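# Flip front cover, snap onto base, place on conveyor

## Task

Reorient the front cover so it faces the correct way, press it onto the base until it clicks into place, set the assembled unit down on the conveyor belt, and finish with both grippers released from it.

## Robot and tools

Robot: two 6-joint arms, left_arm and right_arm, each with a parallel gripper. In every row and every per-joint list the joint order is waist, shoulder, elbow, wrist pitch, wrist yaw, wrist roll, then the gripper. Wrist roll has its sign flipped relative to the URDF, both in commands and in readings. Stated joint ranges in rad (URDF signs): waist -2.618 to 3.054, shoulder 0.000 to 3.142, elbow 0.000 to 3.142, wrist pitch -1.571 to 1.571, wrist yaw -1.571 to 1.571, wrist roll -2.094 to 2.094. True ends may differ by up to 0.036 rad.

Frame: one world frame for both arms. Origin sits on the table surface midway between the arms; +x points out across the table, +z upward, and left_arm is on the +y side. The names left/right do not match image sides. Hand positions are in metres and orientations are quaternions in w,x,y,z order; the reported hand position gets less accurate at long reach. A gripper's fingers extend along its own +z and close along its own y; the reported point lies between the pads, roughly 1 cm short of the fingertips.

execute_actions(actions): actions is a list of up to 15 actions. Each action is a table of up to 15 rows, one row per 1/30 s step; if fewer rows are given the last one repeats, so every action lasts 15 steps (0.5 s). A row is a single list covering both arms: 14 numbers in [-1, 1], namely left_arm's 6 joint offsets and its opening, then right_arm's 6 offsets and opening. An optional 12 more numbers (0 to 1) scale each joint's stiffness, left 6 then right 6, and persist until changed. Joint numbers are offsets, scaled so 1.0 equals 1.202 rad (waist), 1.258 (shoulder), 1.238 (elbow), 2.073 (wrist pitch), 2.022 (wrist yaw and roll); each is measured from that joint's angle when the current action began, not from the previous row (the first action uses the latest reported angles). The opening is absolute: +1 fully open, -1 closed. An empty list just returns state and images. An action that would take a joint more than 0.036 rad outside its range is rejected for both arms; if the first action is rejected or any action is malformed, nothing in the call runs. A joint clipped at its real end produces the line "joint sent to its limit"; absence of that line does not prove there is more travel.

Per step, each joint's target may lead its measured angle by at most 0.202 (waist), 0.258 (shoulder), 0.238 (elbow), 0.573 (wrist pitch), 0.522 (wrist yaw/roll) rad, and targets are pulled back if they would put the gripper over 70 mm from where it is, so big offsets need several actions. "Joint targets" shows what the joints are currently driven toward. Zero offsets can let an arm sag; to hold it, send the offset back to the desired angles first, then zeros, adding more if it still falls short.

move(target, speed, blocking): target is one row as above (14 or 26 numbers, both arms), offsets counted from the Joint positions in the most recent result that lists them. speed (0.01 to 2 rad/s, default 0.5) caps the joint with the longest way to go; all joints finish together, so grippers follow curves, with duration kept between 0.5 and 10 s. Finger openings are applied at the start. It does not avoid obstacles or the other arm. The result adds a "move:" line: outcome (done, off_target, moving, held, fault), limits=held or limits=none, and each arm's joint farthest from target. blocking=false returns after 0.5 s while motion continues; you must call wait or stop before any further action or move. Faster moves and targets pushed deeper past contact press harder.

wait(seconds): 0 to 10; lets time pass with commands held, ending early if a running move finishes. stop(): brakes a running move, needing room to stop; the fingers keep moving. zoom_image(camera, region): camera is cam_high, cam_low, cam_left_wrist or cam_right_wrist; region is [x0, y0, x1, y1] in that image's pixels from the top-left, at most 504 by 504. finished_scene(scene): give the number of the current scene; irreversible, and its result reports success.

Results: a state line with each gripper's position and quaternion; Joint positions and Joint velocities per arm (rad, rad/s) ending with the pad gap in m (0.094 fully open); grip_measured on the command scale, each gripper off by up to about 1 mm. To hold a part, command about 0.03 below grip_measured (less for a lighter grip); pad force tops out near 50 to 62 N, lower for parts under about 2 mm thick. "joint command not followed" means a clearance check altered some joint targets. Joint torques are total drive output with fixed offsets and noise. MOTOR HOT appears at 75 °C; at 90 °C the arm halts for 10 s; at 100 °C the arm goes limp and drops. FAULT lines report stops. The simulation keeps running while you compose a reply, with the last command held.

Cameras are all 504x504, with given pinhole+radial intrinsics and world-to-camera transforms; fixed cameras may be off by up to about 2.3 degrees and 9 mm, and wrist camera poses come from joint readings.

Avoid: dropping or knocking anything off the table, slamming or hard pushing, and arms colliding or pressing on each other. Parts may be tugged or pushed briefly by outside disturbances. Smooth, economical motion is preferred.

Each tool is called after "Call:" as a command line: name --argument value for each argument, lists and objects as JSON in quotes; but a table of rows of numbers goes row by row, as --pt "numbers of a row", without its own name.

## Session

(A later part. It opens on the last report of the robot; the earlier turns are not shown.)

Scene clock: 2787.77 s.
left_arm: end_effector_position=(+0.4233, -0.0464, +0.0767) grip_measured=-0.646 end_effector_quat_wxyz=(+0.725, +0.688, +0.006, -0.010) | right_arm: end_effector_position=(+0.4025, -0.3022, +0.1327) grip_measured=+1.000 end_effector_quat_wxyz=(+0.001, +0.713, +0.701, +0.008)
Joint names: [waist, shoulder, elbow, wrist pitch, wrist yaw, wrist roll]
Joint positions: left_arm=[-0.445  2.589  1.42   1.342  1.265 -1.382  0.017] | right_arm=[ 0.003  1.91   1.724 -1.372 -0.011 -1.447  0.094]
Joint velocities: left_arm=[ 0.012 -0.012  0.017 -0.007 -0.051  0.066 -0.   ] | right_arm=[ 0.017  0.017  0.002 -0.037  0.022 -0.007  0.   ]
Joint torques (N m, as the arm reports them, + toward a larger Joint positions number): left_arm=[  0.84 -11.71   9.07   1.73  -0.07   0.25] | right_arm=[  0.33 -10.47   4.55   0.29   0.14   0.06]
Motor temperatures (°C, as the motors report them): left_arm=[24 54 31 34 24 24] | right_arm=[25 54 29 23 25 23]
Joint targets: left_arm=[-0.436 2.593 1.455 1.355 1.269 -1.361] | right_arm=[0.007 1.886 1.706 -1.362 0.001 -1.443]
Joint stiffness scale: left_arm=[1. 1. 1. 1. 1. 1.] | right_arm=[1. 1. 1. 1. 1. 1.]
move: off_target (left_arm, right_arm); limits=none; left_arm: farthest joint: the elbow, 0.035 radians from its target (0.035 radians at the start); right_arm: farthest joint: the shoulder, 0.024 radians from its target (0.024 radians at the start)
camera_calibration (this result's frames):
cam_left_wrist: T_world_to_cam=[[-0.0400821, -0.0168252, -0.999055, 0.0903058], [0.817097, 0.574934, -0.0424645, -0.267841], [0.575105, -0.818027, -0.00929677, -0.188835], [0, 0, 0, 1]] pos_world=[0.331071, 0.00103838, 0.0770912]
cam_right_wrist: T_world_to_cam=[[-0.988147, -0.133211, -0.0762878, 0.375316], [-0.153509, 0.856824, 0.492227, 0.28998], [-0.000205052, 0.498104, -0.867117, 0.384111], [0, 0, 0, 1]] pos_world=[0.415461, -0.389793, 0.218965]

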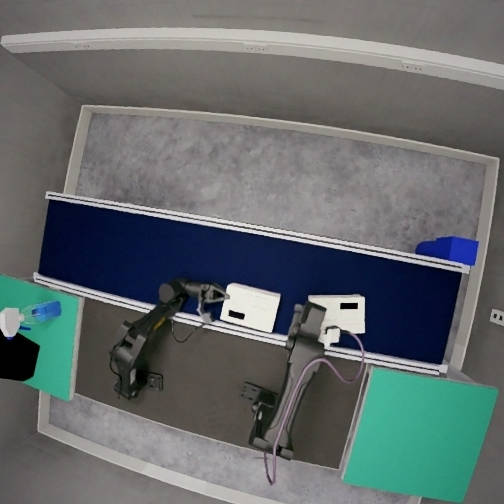

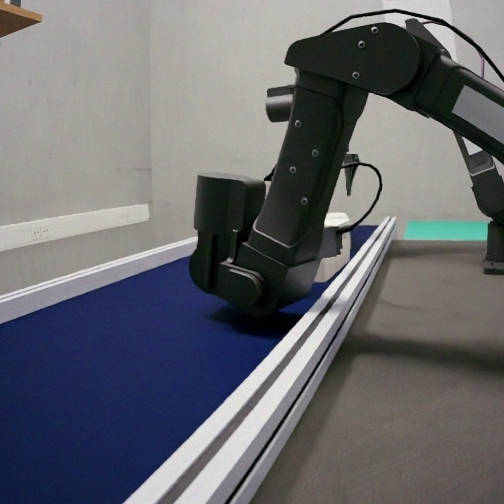

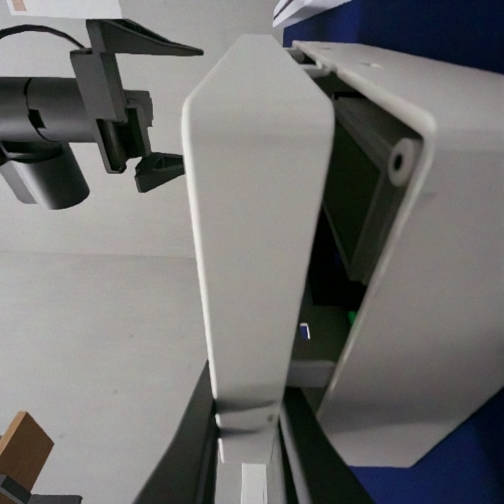

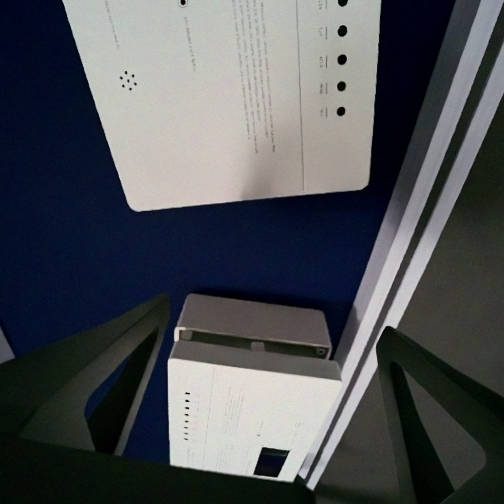

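Call:
zoom_image --camera "cam_right_wrist" --region '[150, 290, 360, 430]'

Call:
zoom_image --camera "cam_left_wrist" --region '[270, 20, 390, 110]'

Region (150, 290, 360, 430) of cam_right_wrist's 504x504 image, scaled by 2.400, with more detail than that image has.

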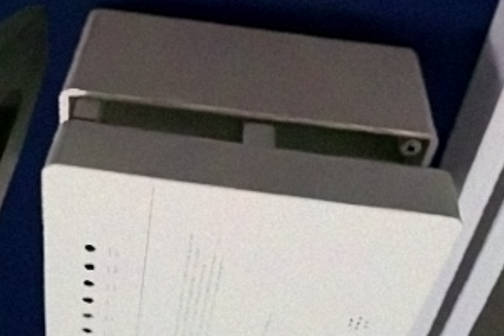

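Region (270, 20, 390, 110) of cam_left_wrist's 504x504 image, scaled by 4.200, with more detail than that image has; it fills the top 378 rows of this view, and the rest is white.

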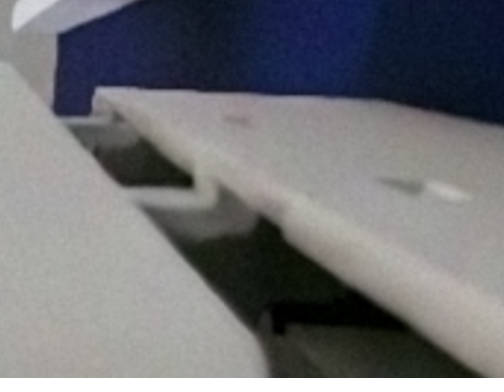

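Call:
move --target '[0.0105, 0.0032, 0.0283, 0.0063, 0.002, 0.0104, -0.68, 0.0033, -0.019, -0.0145, 0.0053, 0.0059, 0.002, 1.0]' --speed 0.04

Scene clock: 2805.67 s.
left_arm: end_effector_position=(+0.4235, -0.0459, +0.0767) grip_measured=-0.646 end_effector_quat_wxyz=(+0.725, +0.689, +0.006, -0.010) | right_arm: end_effector_position=(+0.4026, -0.3022, +0.1327) grip_measured=+1.000 end_effector_quat_wxyz=(+0.001, +0.713, +0.701, +0.008)
Joint names: [waist, shoulder, elbow, wrist pitch, wrist yaw, wrist roll]
Joint positions: left_arm=[-0.444  2.589  1.42   1.342  1.266 -1.382  0.017] | right_arm=[ 0.003  1.91   1.724 -1.372 -0.011 -1.447  0.094]
Joint velocities: left_arm=[ 0.002  0.002  0.002 -0.081 -0.066 -0.007 -0.001] | right_arm=[ 0.007 -0.007 -0.002  0.037 -0.022  0.022  0.   ]
Joint torques (N m, as the arm reports them, + toward a larger Joint positions number): left_arm=[  1.   -11.7    9.02   1.74  -0.09   0.3 ] | right_arm=[  0.33 -10.46   4.54   0.29   0.14   0.06]
Motor temperatures (°C, as the motors report them): left_arm=[24 54 31 34 24 24] | right_arm=[25 54 29 23 25 23]
Joint targets: left_arm=[-0.432 2.593 1.455 1.355 1.269 -1.361] | right_arm=[0.007 1.886 1.706 -1.361 0.001 -1.443]
Joint stiffness scale: left_arm=[1. 1. 1. 1. 1. 1.] | right_arm=[1. 1. 1. 1. 1. 1.]
move: off_target (left_arm, right_arm); limits=none; left_arm: farthest joint: the elbow, 0.035 radians from its target (0.035 radians at the start); right_arm: farthest joint: the shoulder, 0.024 radians from its target (0.024 radians at the start)
camera_calibration (this result's frames):
cam_left_wrist: T_world_to_cam=[[-0.0400225, -0.0166379, -0.99906, 0.0902711], [0.81709, 0.574956, -0.0423078, -0.268273], [0.575119, -0.818015, -0.0094165, -0.18851], [0, 0, 0, 1]] pos_world=[0.331232, 0.00154291, 0.0770611]
cam_right_wrist: T_world_to_cam=[[-0.988118, -0.133215, -0.0766538, 0.375443], [-0.153695, 0.85685, 0.492123, 0.290102], [0.000122432, 0.498057, -0.867144, 0.383976], [0, 0, 0, 1]] pos_world=[0.415523, -0.389801, 0.218976]

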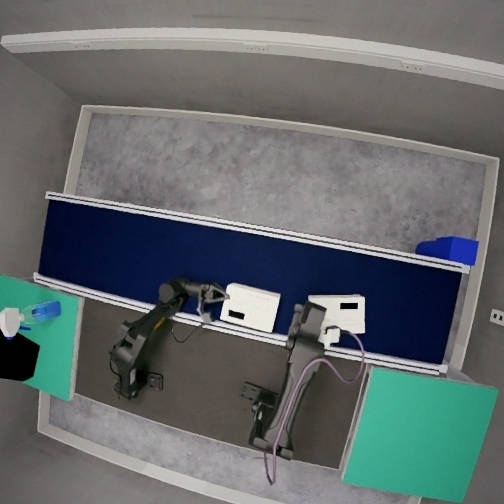

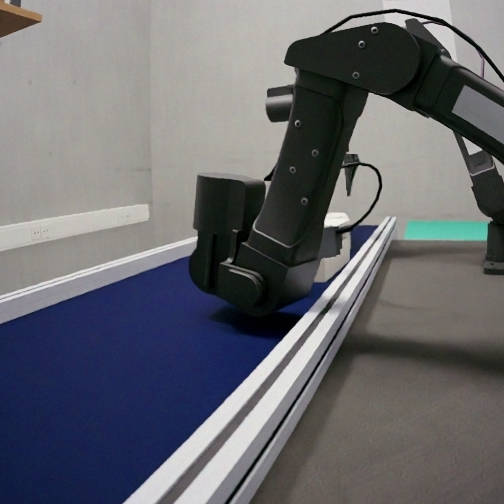

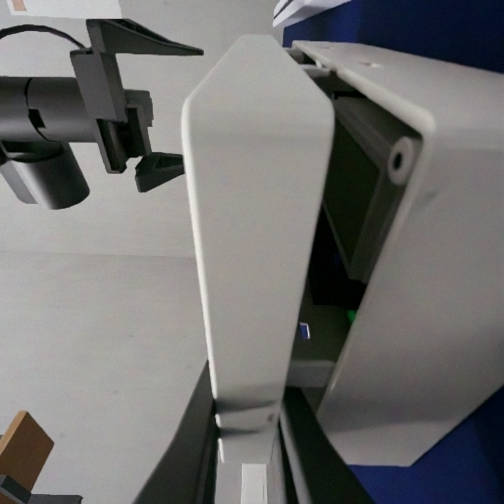

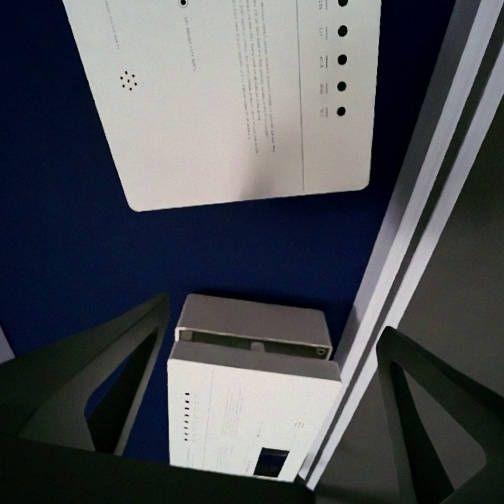

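Call:
move --target '[0.0129, 0.0032, 0.0283, 0.0063, 0.002, 0.0104, -0.68, 0.0033, -0.019, -0.0145, 0.0053, 0.0059, 0.002, 1.0]' --speed 0.04

Scene clock: 2812.17 s.
left_arm: end_effector_position=(+0.4237, -0.0454, +0.0767) grip_measured=-0.646 end_effector_quat_wxyz=(+0.725, +0.689, +0.007, -0.010) | right_arm: end_effector_position=(+0.4027, -0.3023, +0.1327) grip_measured=+1.000 end_effector_quat_wxyz=(+0.002, +0.713, +0.701, +0.008)
Joint names: [waist, shoulder, elbow, wrist pitch, wrist yaw, wrist roll]
Joint positions: left_arm=[-0.443  2.589  1.42   1.342  1.266 -1.382  0.017] | right_arm=[ 0.003  1.91   1.724 -1.372 -0.011 -1.447  0.094]
Joint velocities: left_arm=[ 0.022 -0.012 -0.017 -0.037 -0.022 -0.037 -0.   ] | right_arm=[ 0.007 -0.002 -0.002  0.007 -0.007  0.081  0.   ]
Joint torques (N m, as the arm reports them, + toward a larger Joint positions number): left_arm=[  1.27 -11.67   8.94   1.77  -0.09   0.24] | right_arm=[  0.32 -10.47   4.56   0.29   0.14   0.06]
Motor temperatures (°C, as the motors report them): left_arm=[24 54 31 34 24 24] | right_arm=[25 54 29 23 25 23]
Joint targets: left_arm=[-0.428 2.593 1.455 1.355 1.270 -1.361] | right_arm=[0.007 1.886 1.706 -1.361 0.001 -1.443]
Joint stiffness scale: left_arm=[1. 1. 1. 1. 1. 1.] | right_arm=[1. 1. 1. 1. 1. 1.]
move: off_target (left_arm, right_arm); limits=none; left_arm: farthest joint: the elbow, 0.035 radians from its target (0.035 radians at the start); right_arm: farthest joint: the shoulder, 0.024 radians from its target (0.024 radians at the start)
camera_calibration (this result's frames):
cam_left_wrist: T_world_to_cam=[[-0.0400073, -0.0167179, -0.99906, 0.0903163], [0.816659, 0.575565, -0.0423344, -0.268587], [0.575732, -0.817585, -0.00937402, -0.188502], [0, 0, 0, 1]] pos_world=[0.331484, 0.00198323, 0.0770939]
cam_right_wrist: T_world_to_cam=[[-0.988089, -0.13322, -0.0770198, 0.37557], [-0.153881, 0.856877, 0.492019, 0.290224], [0.000449927, 0.498011, -0.867171, 0.383841], [0, 0, 0, 1]] pos_world=[0.415584, -0.38981, 0.218987]

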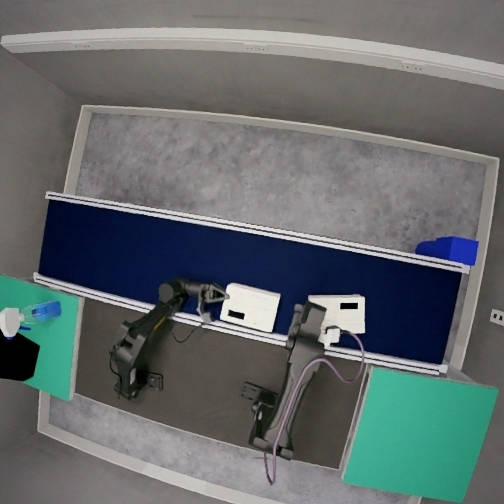

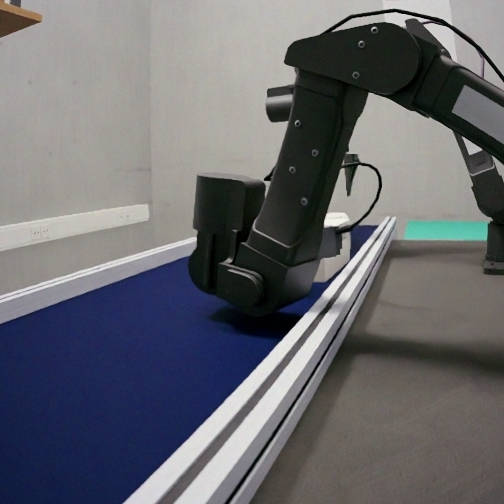

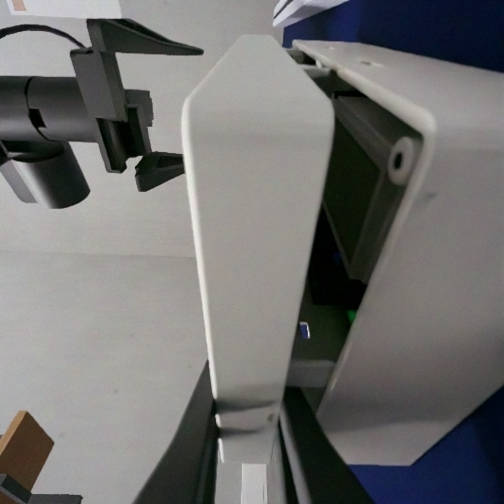

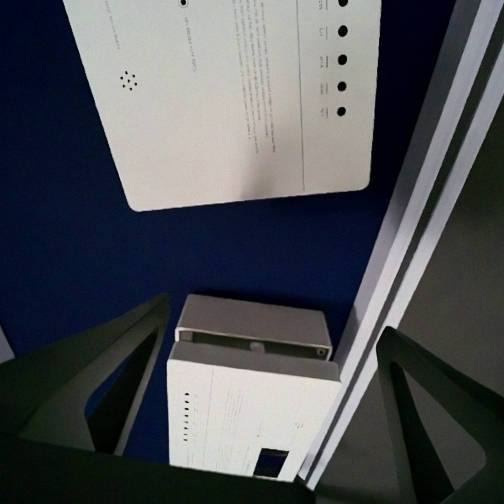

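Call:
execute_actions --actions '[]'

Scene clock: 2852.90 s.
left_arm: end_effector_position=(+0.4237, -0.0454, +0.0767) grip_measured=-0.646 end_effector_quat_wxyz=(+0.725, +0.689, +0.007, -0.010) | right_arm: end_effector_position=(+0.4027, -0.3023, +0.1327) grip_measured=+1.000 end_effector_quat_wxyz=(+0.002, +0.713, +0.701, +0.008)
Joint names: [waist, shoulder, elbow, wrist pitch, wrist yaw, wrist roll]
Joint positions: left_arm=[-0.443  2.589  1.42   1.342  1.266 -1.381  0.017] | right_arm=[ 0.003  1.91   1.724 -1.372 -0.011 -1.447  0.094]
Joint velocities: left_arm=[ 0.012  0.007 -0.017  0.022 -0.007  0.037  0.001] | right_arm=[ 0.022 -0.007 -0.012 -0.051  0.037 -0.051  0.   ]
Joint torques (N m, as the arm reports them, + toward a larger Joint positions number): left_arm=[  1.22 -11.66   9.09   1.72  -0.09   0.26] | right_arm=[  0.33 -10.46   4.55   0.29   0.14   0.06]
Motor temperatures (°C, as the motors report them): left_arm=[24 54 31 34 24 24] | right_arm=[25 54 29 23 25 23]
Joint targets: left_arm=[-0.429 2.593 1.455 1.355 1.269 -1.361] | right_arm=[0.007 1.886 1.706 -1.361 0.001 -1.443]
Joint stiffness scale: left_arm=[1. 1. 1. 1. 1. 1.] | right_arm=[1. 1. 1. 1. 1. 1.]
camera_calibration (this result's frames):
cam_left_wrist: T_world_to_cam=[[-0.0403882, -0.0167156, -0.999044, 0.0904766], [0.816654, 0.575549, -0.0426446, -0.268562], [0.575712, -0.817596, -0.00959455, -0.188477], [0, 0, 0, 1]] pos_world=[0.331485, 0.00198506, 0.0771291]
cam_right_wrist: T_world_to_cam=[[-0.988089, -0.13322, -0.0770198, 0.37557], [-0.153881, 0.856877, 0.492019, 0.290224], [0.000449927, 0.498011, -0.867171, 0.383841], [0, 0, 0, 1]] pos_world=[0.415584, -0.38981, 0.218987]

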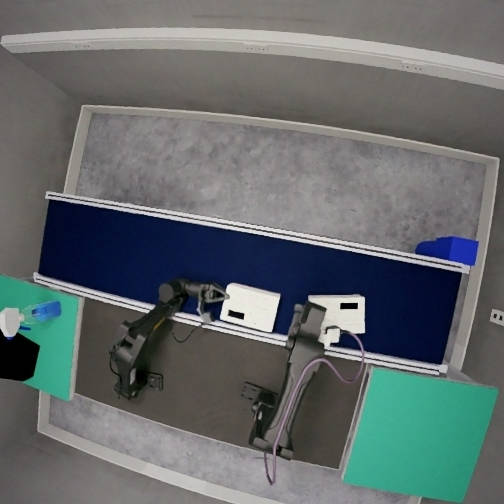

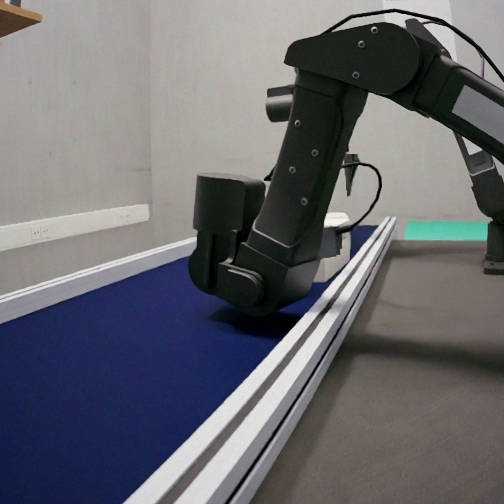

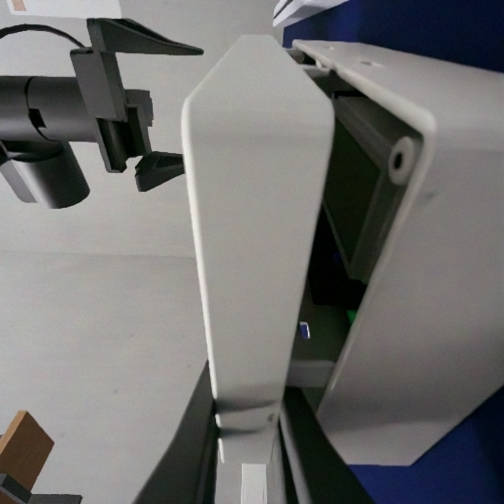

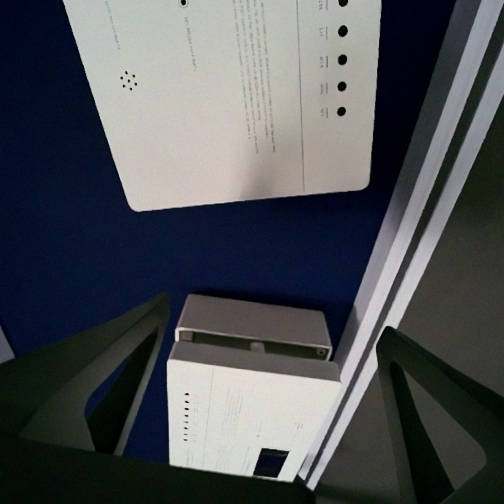

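Call:
zoom_image --camera "cam_right_wrist" --region '[150, 290, 360, 430]'

Call:
zoom_image --camera "cam_left_wrist" --region '[270, 20, 450, 200]'

Region (150, 290, 360, 430) of cam_right_wrist's 504x504 image, scaled by 2.400, with more detail than that image has.

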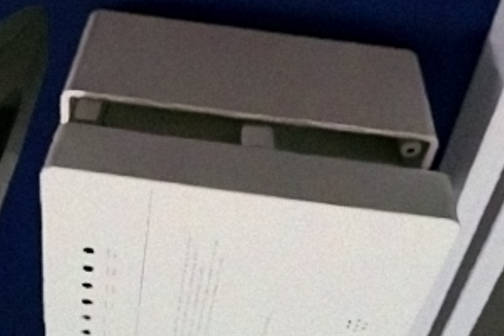

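Region (270, 20, 450, 200) of cam_left_wrist's 504x504 image, scaled by 2.800, with more detail than that image has.

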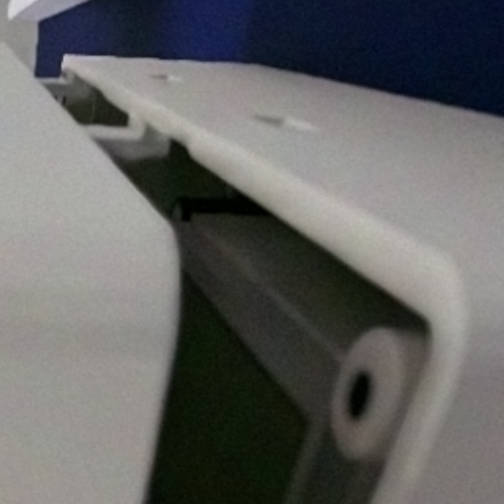

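Call:
execute_actions --actions '[[[0.0116,0.0032,0.0283,-0.0048,0.0015,-0.0074,-0.68,0.0033,-0.019,-0.0145,0.0053,0.0059,0.002,1.0]]]'

Scene clock: 2923.10 s.
left_arm: end_effector_position=(+0.4235, -0.0454, +0.0767) grip_measured=-0.646 end_effector_quat_wxyz=(+0.725, +0.689, -0.000, -0.004) | right_arm: end_effector_position=(+0.4028, -0.3023, +0.1327) grip_measured=+1.000 end_effector_quat_wxyz=(+0.002, +0.713, +0.701, +0.008)
Joint names: [waist, shoulder, elbow, wrist pitch, wrist yaw, wrist roll]
Joint positions: left_arm=[-0.443  2.589  1.42   1.342  1.268 -1.4    0.017] | right_arm=[ 0.003  1.91   1.724 -1.371 -0.011 -1.447  0.094]
Joint velocities: left_arm=[-0.012  0.002  0.017 -0.051 -0.051  0.007  0.   ] | right_arm=[ 0.002 -0.007  0.002  0.022 -0.051  0.007  0.   ]
Joint torques (N m, as the arm reports them, + toward a larger Joint positions number): left_arm=[  1.28 -11.72   9.     1.52  -0.11   0.09] | right_arm=[  0.33 -10.46   4.54   0.29   0.14   0.06]
Motor temperatures (°C, as the motors report them): left_arm=[24 54 31 34 24 24] | right_arm=[25 54 29 23 25 23]
Joint targets: left_arm=[-0.429 2.593 1.455 1.332 1.269 -1.396] | right_arm=[0.007 1.886 1.706 -1.361 0.001 -1.443]
Joint stiffness scale: left_arm=[1. 1. 1. 1. 1. 1.] | right_arm=[1. 1. 1. 1. 1. 1.]
camera_calibration (this result's frames):
cam_left_wrist: T_world_to_cam=[[-0.0220441, -0.0165315, -0.99962, 0.0827053], [0.817619, 0.5751, -0.0275414, -0.269931], [0.575337, -0.817916, 0.000838897, -0.18898], [0, 0, 0, 1]] pos_world=[0.331251, 0.00203537, 0.0753982]
cam_right_wrist: T_world_to_cam=[[-0.98806, -0.133224, -0.0773858, 0.375697], [-0.154067, 0.856903, 0.491915, 0.290346], [0.000777431, 0.497964, -0.867197, 0.383707], [0, 0, 0, 1]] pos_world=[0.415645, -0.389819, 0.218997]

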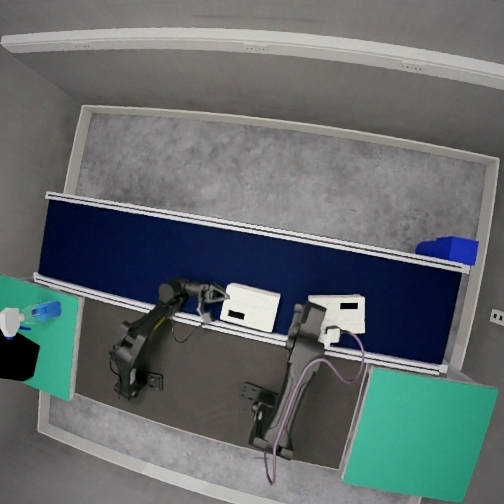

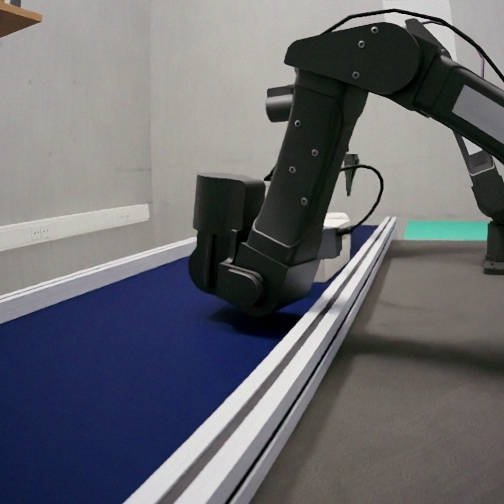

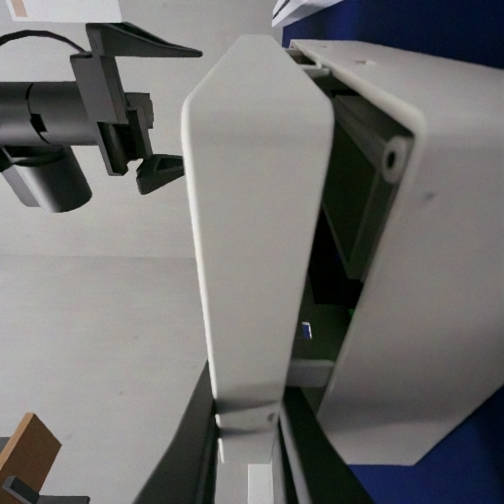

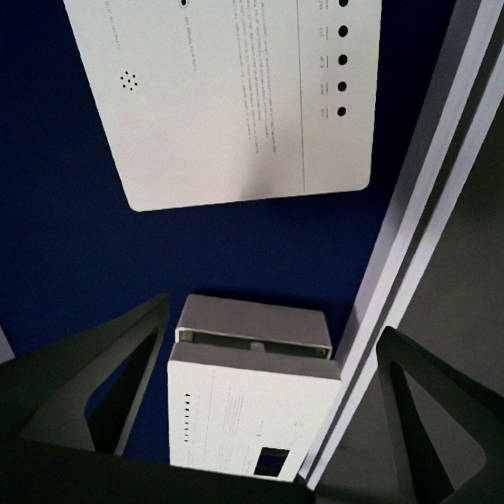

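Call:
execute_actions --actions '[[[0.0116,0.0032,0.0283,-0.0087,0.0005,0.002,-0.68,0.0033,-0.019,-0.0145,0.0048,0.0059,0.002,1.0]]]'

Scene clock: 2929.50 s.
left_arm: end_effector_position=(+0.4235, -0.0454, +0.0767) grip_measured=-0.646 end_effector_quat_wxyz=(+0.725, +0.689, -0.000, -0.004) | right_arm: end_effector_position=(+0.4028, -0.3023, +0.1327) grip_measured=+1.000 end_effector_quat_wxyz=(+0.002, +0.713, +0.701, +0.008)
Joint names: [waist, shoulder, elbow, wrist pitch, wrist yaw, wrist roll]
Joint positions: left_arm=[-0.443  2.589  1.42   1.342  1.268 -1.4    0.017] | right_arm=[ 0.003  1.91   1.724 -1.371 -0.011 -1.447  0.094]
Joint velocities: left_arm=[-0.002 -0.007  0.002  0.037  0.022  0.022  0.   ] | right_arm=[-0.007  0.012  0.007 -0.022  0.037 -0.037  0.   ]
Joint torques (N m, as the arm reports them, + toward a larger Joint positions number): left_arm=[  1.27 -11.74   8.94   1.48  -0.12   0.07] | right_arm=[  0.33 -10.45   4.55   0.29   0.14   0.06]
Motor temperatures (°C, as the motors report them): left_arm=[24 54 31 33 24 24] | right_arm=[25 54 29 23 25 23]
Joint targets: left_arm=[-0.429 2.593 1.455 1.324 1.269 -1.396] | right_arm=[0.007 1.886 1.706 -1.361 0.001 -1.443]
Joint stiffness scale: left_arm=[1. 1. 1. 1. 1. 1.] | right_arm=[1. 1. 1. 1. 1. 1.]
camera_calibration (this result's frames):
cam_left_wrist: T_world_to_cam=[[-0.021663, -0.016534, -0.999629, 0.0825445], [0.817618, 0.575116, -0.0272311, -0.269954], [0.575353, -0.817904, 0.00105976, -0.189003], [0, 0, 0, 1]] pos_world=[0.331251, 0.00203355, 0.075363]
cam_right_wrist: T_world_to_cam=[[-0.98806, -0.133224, -0.0773858, 0.375697], [-0.154067, 0.856903, 0.491915, 0.290346], [0.000777431, 0.497964, -0.867197, 0.383707], [0, 0, 0, 1]] pos_world=[0.415645, -0.389819, 0.218997]

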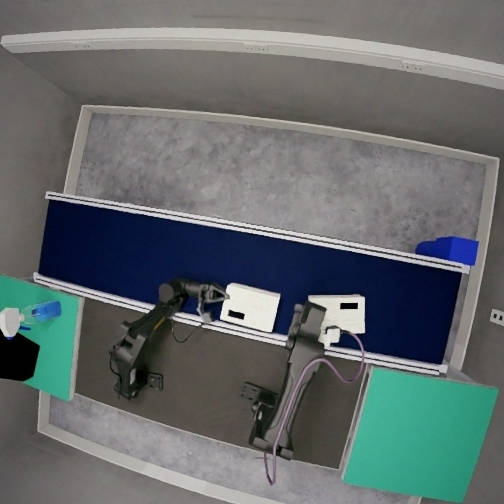

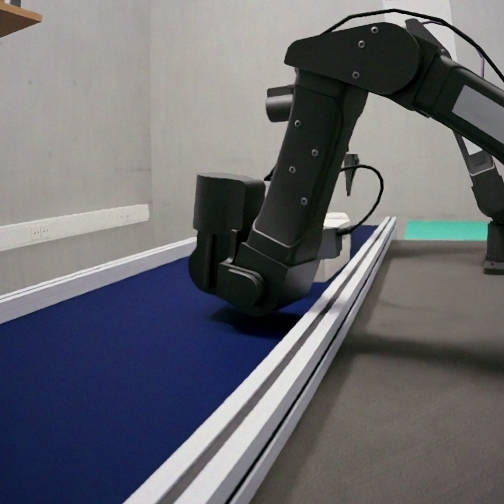

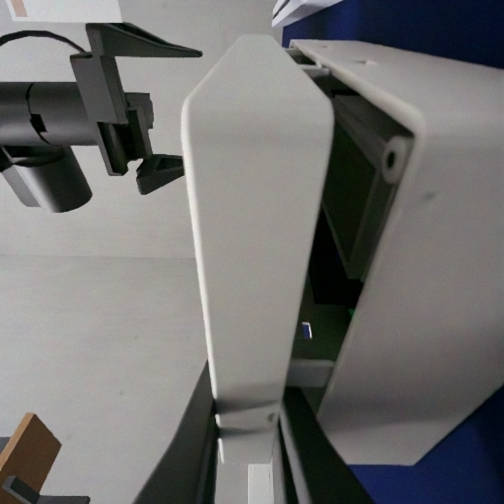

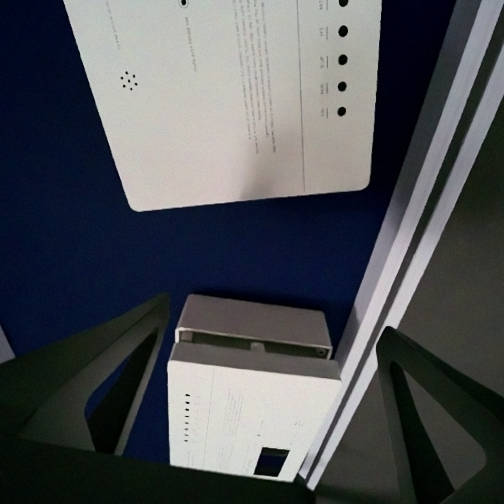

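Call:
execute_actions --actions '[[[0.0116,0.0032,0.0283,-0.0135,0.0005,0.002,-0.68,0.0033,-0.019,-0.0145,0.0048,0.0059,0.002,1.0]]]'

Scene clock: 2935.10 s.
left_arm: end_effector_position=(+0.4235, -0.0454, +0.0764) grip_measured=-0.646 end_effector_quat_wxyz=(+0.725, +0.689, +0.000, -0.004) | right_arm: end_effector_position=(+0.4028, -0.3023, +0.1327) grip_measured=+1.000 end_effector_quat_wxyz=(+0.002, +0.713, +0.701, +0.008)
Joint names: [waist, shoulder, elbow, wrist pitch, wrist yaw, wrist roll]
Joint positions: left_arm=[-0.443  2.589  1.42   1.34   1.268 -1.4    0.017] | right_arm=[ 0.003  1.91   1.724 -1.371 -0.011 -1.447  0.094]
Joint velocities: left_arm=[-0.002 -0.002 -0.007  0.022  0.022 -0.007  0.   ] | right_arm=[-0.002  0.022  0.012  0.037  0.051  0.081  0.   ]
Joint torques (N m, as the arm reports them, + toward a larger Joint positions number): left_arm=[  1.19 -11.6    9.04   1.36  -0.11   0.06] | right_arm=[  0.32 -10.46   4.54   0.28   0.14   0.07]
Motor temperatures (°C, as the motors report them): left_arm=[24 54 31 33 24 24] | right_arm=[25 54 29 23 25 23]
Joint targets: left_arm=[-0.429 2.593 1.455 1.314 1.269 -1.396] | right_arm=[0.007 1.886 1.706 -1.361 0.001 -1.443]
Joint stiffness scale: left_arm=[1. 1. 1. 1. 1. 1.] | right_arm=[1. 1. 1. 1. 1. 1.]
camera_calibration (this result's frames):
cam_left_wrist: T_world_to_cam=[[-0.0234821, -0.0159629, -0.999597, 0.0831068], [0.817568, 0.575132, -0.0283904, -0.269874], [0.575354, -0.817905, -0.00045455, -0.188919], [0, 0, 0, 1]] pos_world=[0.331287, 0.00202222, 0.0753256]
cam_right_wrist: T_world_to_cam=[[-0.98806, -0.133224, -0.0773858, 0.375697], [-0.154067, 0.856903, 0.491915, 0.290346], [0.000777431, 0.497964, -0.867197, 0.383707], [0, 0, 0, 1]] pos_world=[0.415645, -0.389819, 0.218997]

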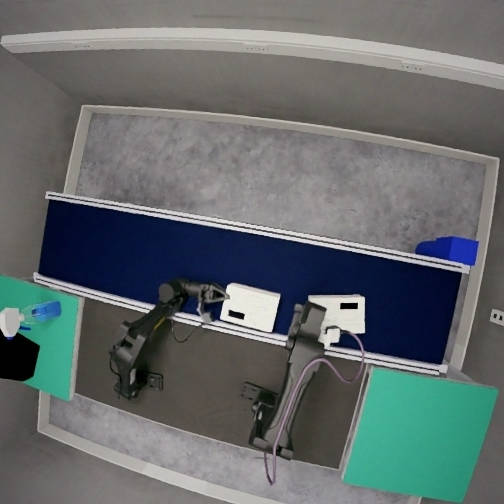

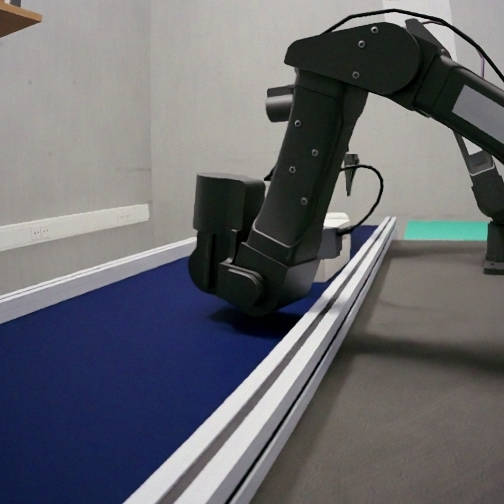

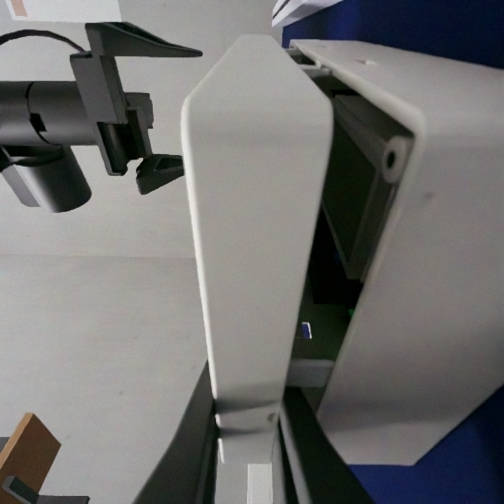

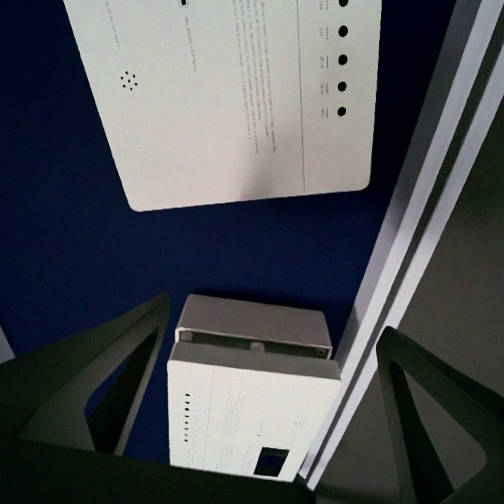

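Call:
execute_actions --actions '[[[0.0116,0.0032,0.0283,-0.0170,0.0005,0.002,-0.68,0.0033,-0.019,-0.0145,0.0048,0.0059,0.002,1.0],[0.0116,0.0032,0.0283,-0.0180,0.0005,0.002,-0.68,0.0033,-0.019,-0.0145,0.0048,0.0059,0.002,1.0],[0.0116,0.0032,0.0283,-0.0190,0.0005,0.002,-0.68,0.0033,-0.019,-0.0145,0.0048,0.0059,0.002,1.0],[0.0116,0.0032,0.0283,-0.0200,0.0005,0.002,-0.68,0.0033,-0.019,-0.0145,0.0048,0.0059,0.002,1.0],[0.0116,0.0032,0.0283,-0.0212,0.0005,0.002,-0.68,0.0033,-0.019,-0.0145,0.0048,0.0059,0.002,1.0]]]'

Scene clock: 2944.33 s.
left_arm: end_effector_position=(+0.4236, -0.0454, +0.0757) grip_measured=-0.646 end_effector_quat_wxyz=(+0.724, +0.689, +0.003, -0.006) | right_arm: end_effector_position=(+0.4028, -0.3023, +0.1327) grip_measured=+1.000 end_effector_quat_wxyz=(+0.002, +0.713, +0.701, +0.008)
Joint names: [waist, shoulder, elbow, wrist pitch, wrist yaw, wrist roll]
Joint positions: left_arm=[-0.443  2.589  1.42   1.334  1.268 -1.4    0.017] | right_arm=[ 0.003  1.91   1.724 -1.371 -0.011 -1.447  0.094]
Joint velocities: left_arm=[-0.002 -0.012 -0.007  0.007 -0.095  0.037 -0.001] | right_arm=[ 0.007  0.007  0.012 -0.037 -0.022  0.022  0.   ]
Joint torques (N m, as the arm reports them, + toward a larger Joint positions number): left_arm=[  1.18 -11.75   9.08   1.27  -0.12   0.07] | right_arm=[  0.33 -10.46   4.54   0.28   0.14   0.06]
Motor temperatures (°C, as the motors report them): left_arm=[24 54 31 33 24 24] | right_arm=[25 54 29 23 25 23]
Joint targets: left_arm=[-0.429 2.593 1.455 1.296 1.269 -1.396] | right_arm=[0.007 1.886 1.706 -1.361 0.001 -1.443]
Joint stiffness scale: left_arm=[1. 1. 1. 1. 1. 1.] | right_arm=[1. 1. 1. 1. 1. 1.]
camera_calibration (this result's frames):
cam_left_wrist: T_world_to_cam=[[-0.0293028, -0.0141356, -0.999471, 0.0849048], [0.817391, 0.575188, -0.0320994, -0.269614], [0.575337, -0.817899, -0.0053003, -0.188645], [0, 0, 0, 1]] pos_world=[0.331402, 0.00198612, 0.0752055]
cam_right_wrist: T_world_to_cam=[[-0.98806, -0.133224, -0.0773858, 0.375697], [-0.154067, 0.856903, 0.491915, 0.290346], [0.000777431, 0.497964, -0.867197, 0.383707], [0, 0, 0, 1]] pos_world=[0.415645, -0.389819, 0.218997]

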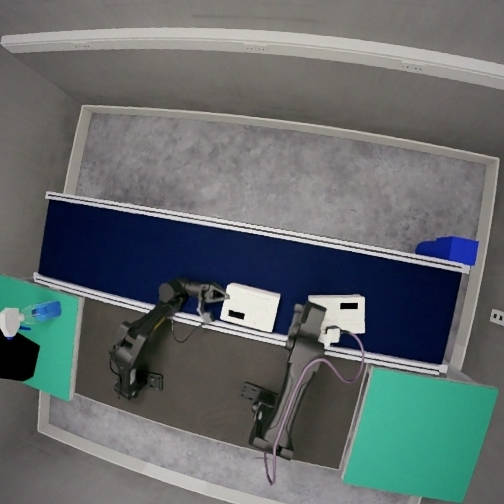

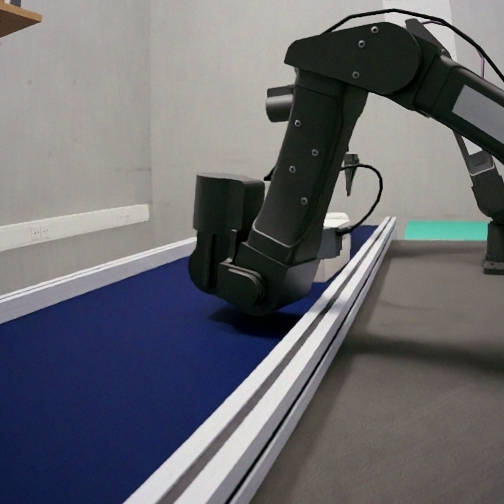

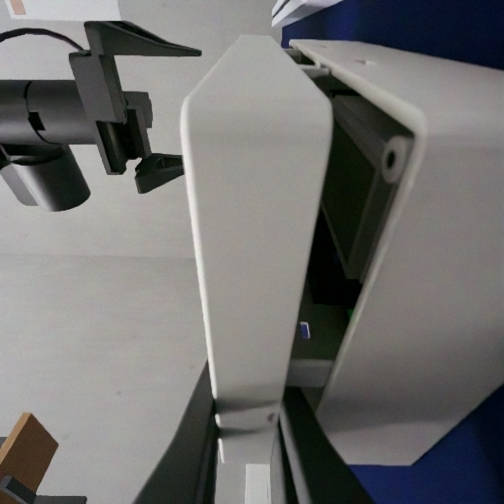

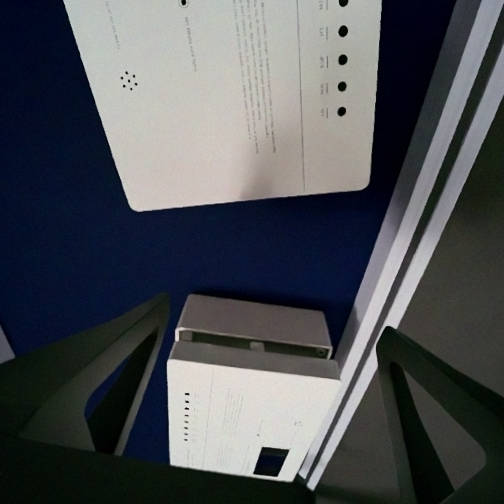

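Call:
zoom_image --camera "cam_right_wrist" --region '[150, 290, 360, 430]'

Call:
zoom_image --camera "cam_left_wrist" --region '[270, 20, 390, 110]'

Region (150, 290, 360, 430) of cam_right_wrist's 504x504 image, scaled by 2.400, with more detail than that image has.

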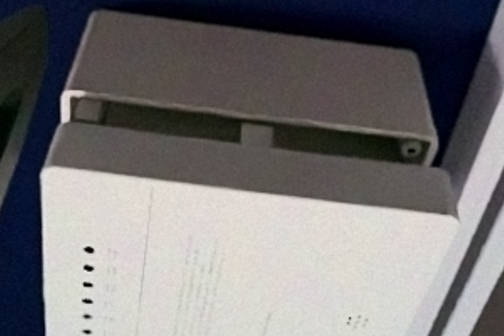

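Region (270, 20, 390, 110) of cam_left_wrist's 504x504 image, scaled by 4.200, with more detail than that image has; it fills the top 378 rows of this view, and the rest is white.

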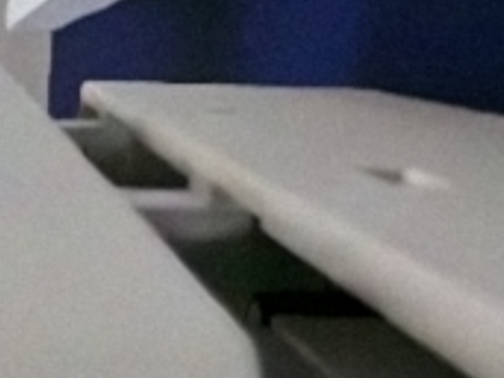

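Call:
execute_actions --actions '[[[0.0116,0.0032,0.0283,0.0,-0.0173,0.002,-0.68,0.0033,-0.019,-0.0145,0.0048,0.0059,0.002,1.0],[0.0116,0.0032,0.0283,0.0,-0.0173,0.002,-0.68,0.0033,-0.019,-0.0145,0.0048,0.0059,0.002,1.0],[0.0116,0.0032,0.0283,0.0,-0.003,0.002,-0.68,0.0033,-0.019,-0.0145,0.0048,0.0059,0.002,1.0]]]'

Scene clock: 3051.47 s.
left_arm: end_effector_position=(+0.4244, -0.0454, +0.0760) grip_measured=-0.646 end_effector_quat_wxyz=(+0.725, +0.689, +0.003, -0.004) | right_arm: end_effector_position=(+0.4028, -0.3023, +0.1327) grip_measured=+1.000 end_effector_quat_wxyz=(+0.002, +0.713, +0.701, +0.008)
Joint names: [waist, shoulder, elbow, wrist pitch, wrist yaw, wrist roll]
Joint positions: left_arm=[-0.443  2.589  1.42   1.335  1.263 -1.402  0.017] | right_arm=[ 0.003  1.91   1.724 -1.371 -0.011 -1.447  0.094]
Joint velocities: left_arm=[ 0.002  0.002 -0.012  0.022  0.051 -0.037 -0.   ] | right_arm=[ 0.007  0.007 -0.007  0.037 -0.022  0.051  0.   ]
Joint torques (N m, as the arm reports them, + toward a larger Joint positions number): left_arm=[  1.24 -11.72   9.03   1.61  -0.15   0.09] | right_arm=[  0.34 -10.46   4.56   0.28   0.14   0.06]
Motor temperatures (°C, as the motors report them): left_arm=[24 54 31 31 24 24] | right_arm=[25 55 29 23 25 23]
Joint targets: left_arm=[-0.429 2.593 1.455 1.334 1.262 -1.396] | right_arm=[0.007 1.886 1.706 -1.361 0.001 -1.443]
Joint stiffness scale: left_arm=[1. 1. 1. 1. 1. 1.] | right_arm=[1. 1. 1. 1. 1. 1.]
camera_calibration (this result's frames):
cam_left_wrist: T_world_to_cam=[[-0.026085, -0.0153349, -0.999542, 0.0837818], [0.814819, 0.578932, -0.0301462, -0.269138], [0.579129, -0.815232, -0.00260632, -0.190778], [0, 0, 0, 1]] pos_world=[0.331969, 0.00156919, 0.0751327]
cam_right_wrist: T_world_to_cam=[[-0.98806, -0.133224, -0.0773858, 0.375697], [-0.154067, 0.856903, 0.491915, 0.290346], [0.000777431, 0.497964, -0.867197, 0.383707], [0, 0, 0, 1]] pos_world=[0.415645, -0.389819, 0.218997]

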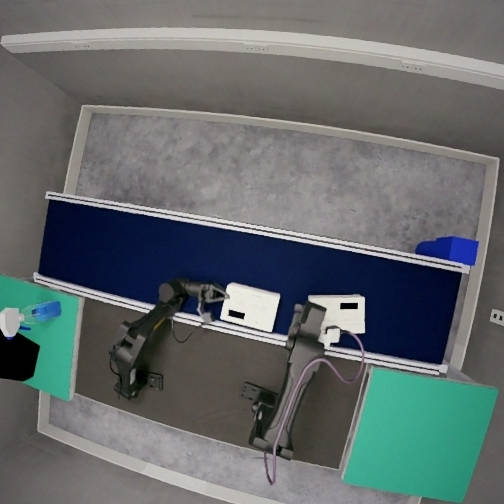

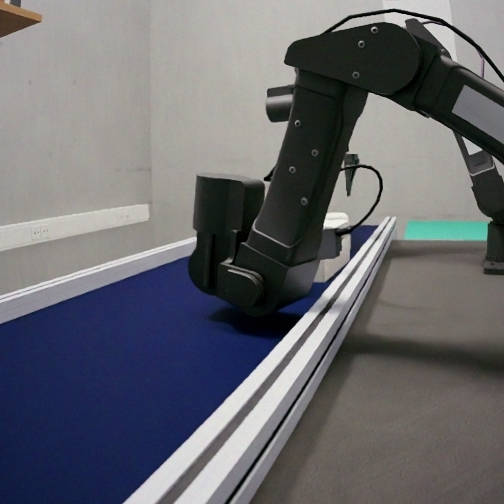

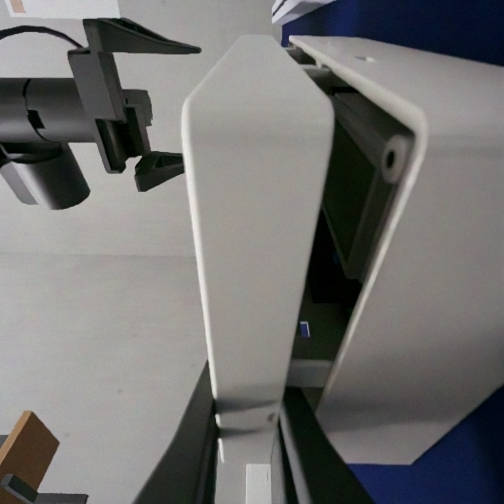

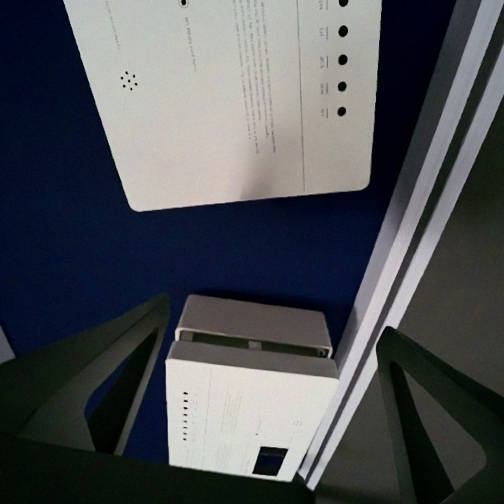

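Call:
zoom_image --camera "cam_right_wrist" --region '[150, 290, 360, 430]'

Call:
zoom_image --camera "cam_left_wrist" --region '[270, 20, 390, 110]'

Region (150, 290, 360, 430) of cam_right_wrist's 504x504 image, scaled by 2.400, with more detail than that image has.

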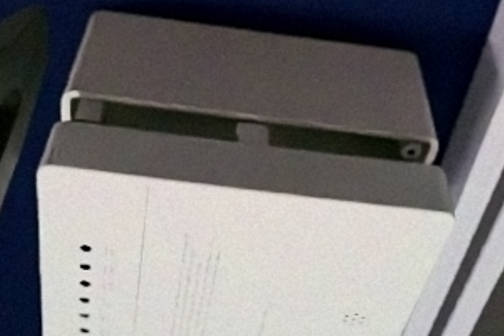

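Region (270, 20, 390, 110) of cam_left_wrist's 504x504 image, scaled by 4.200, with more detail than that image has; it fills the top 378 rows of this view, and the rest is white.

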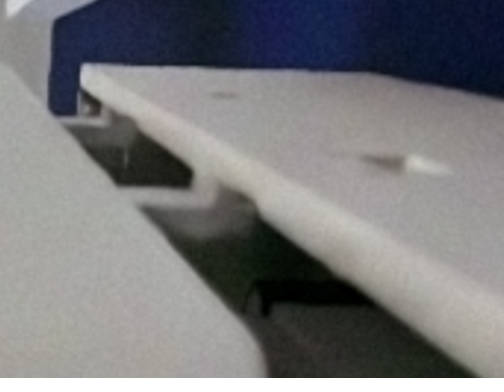

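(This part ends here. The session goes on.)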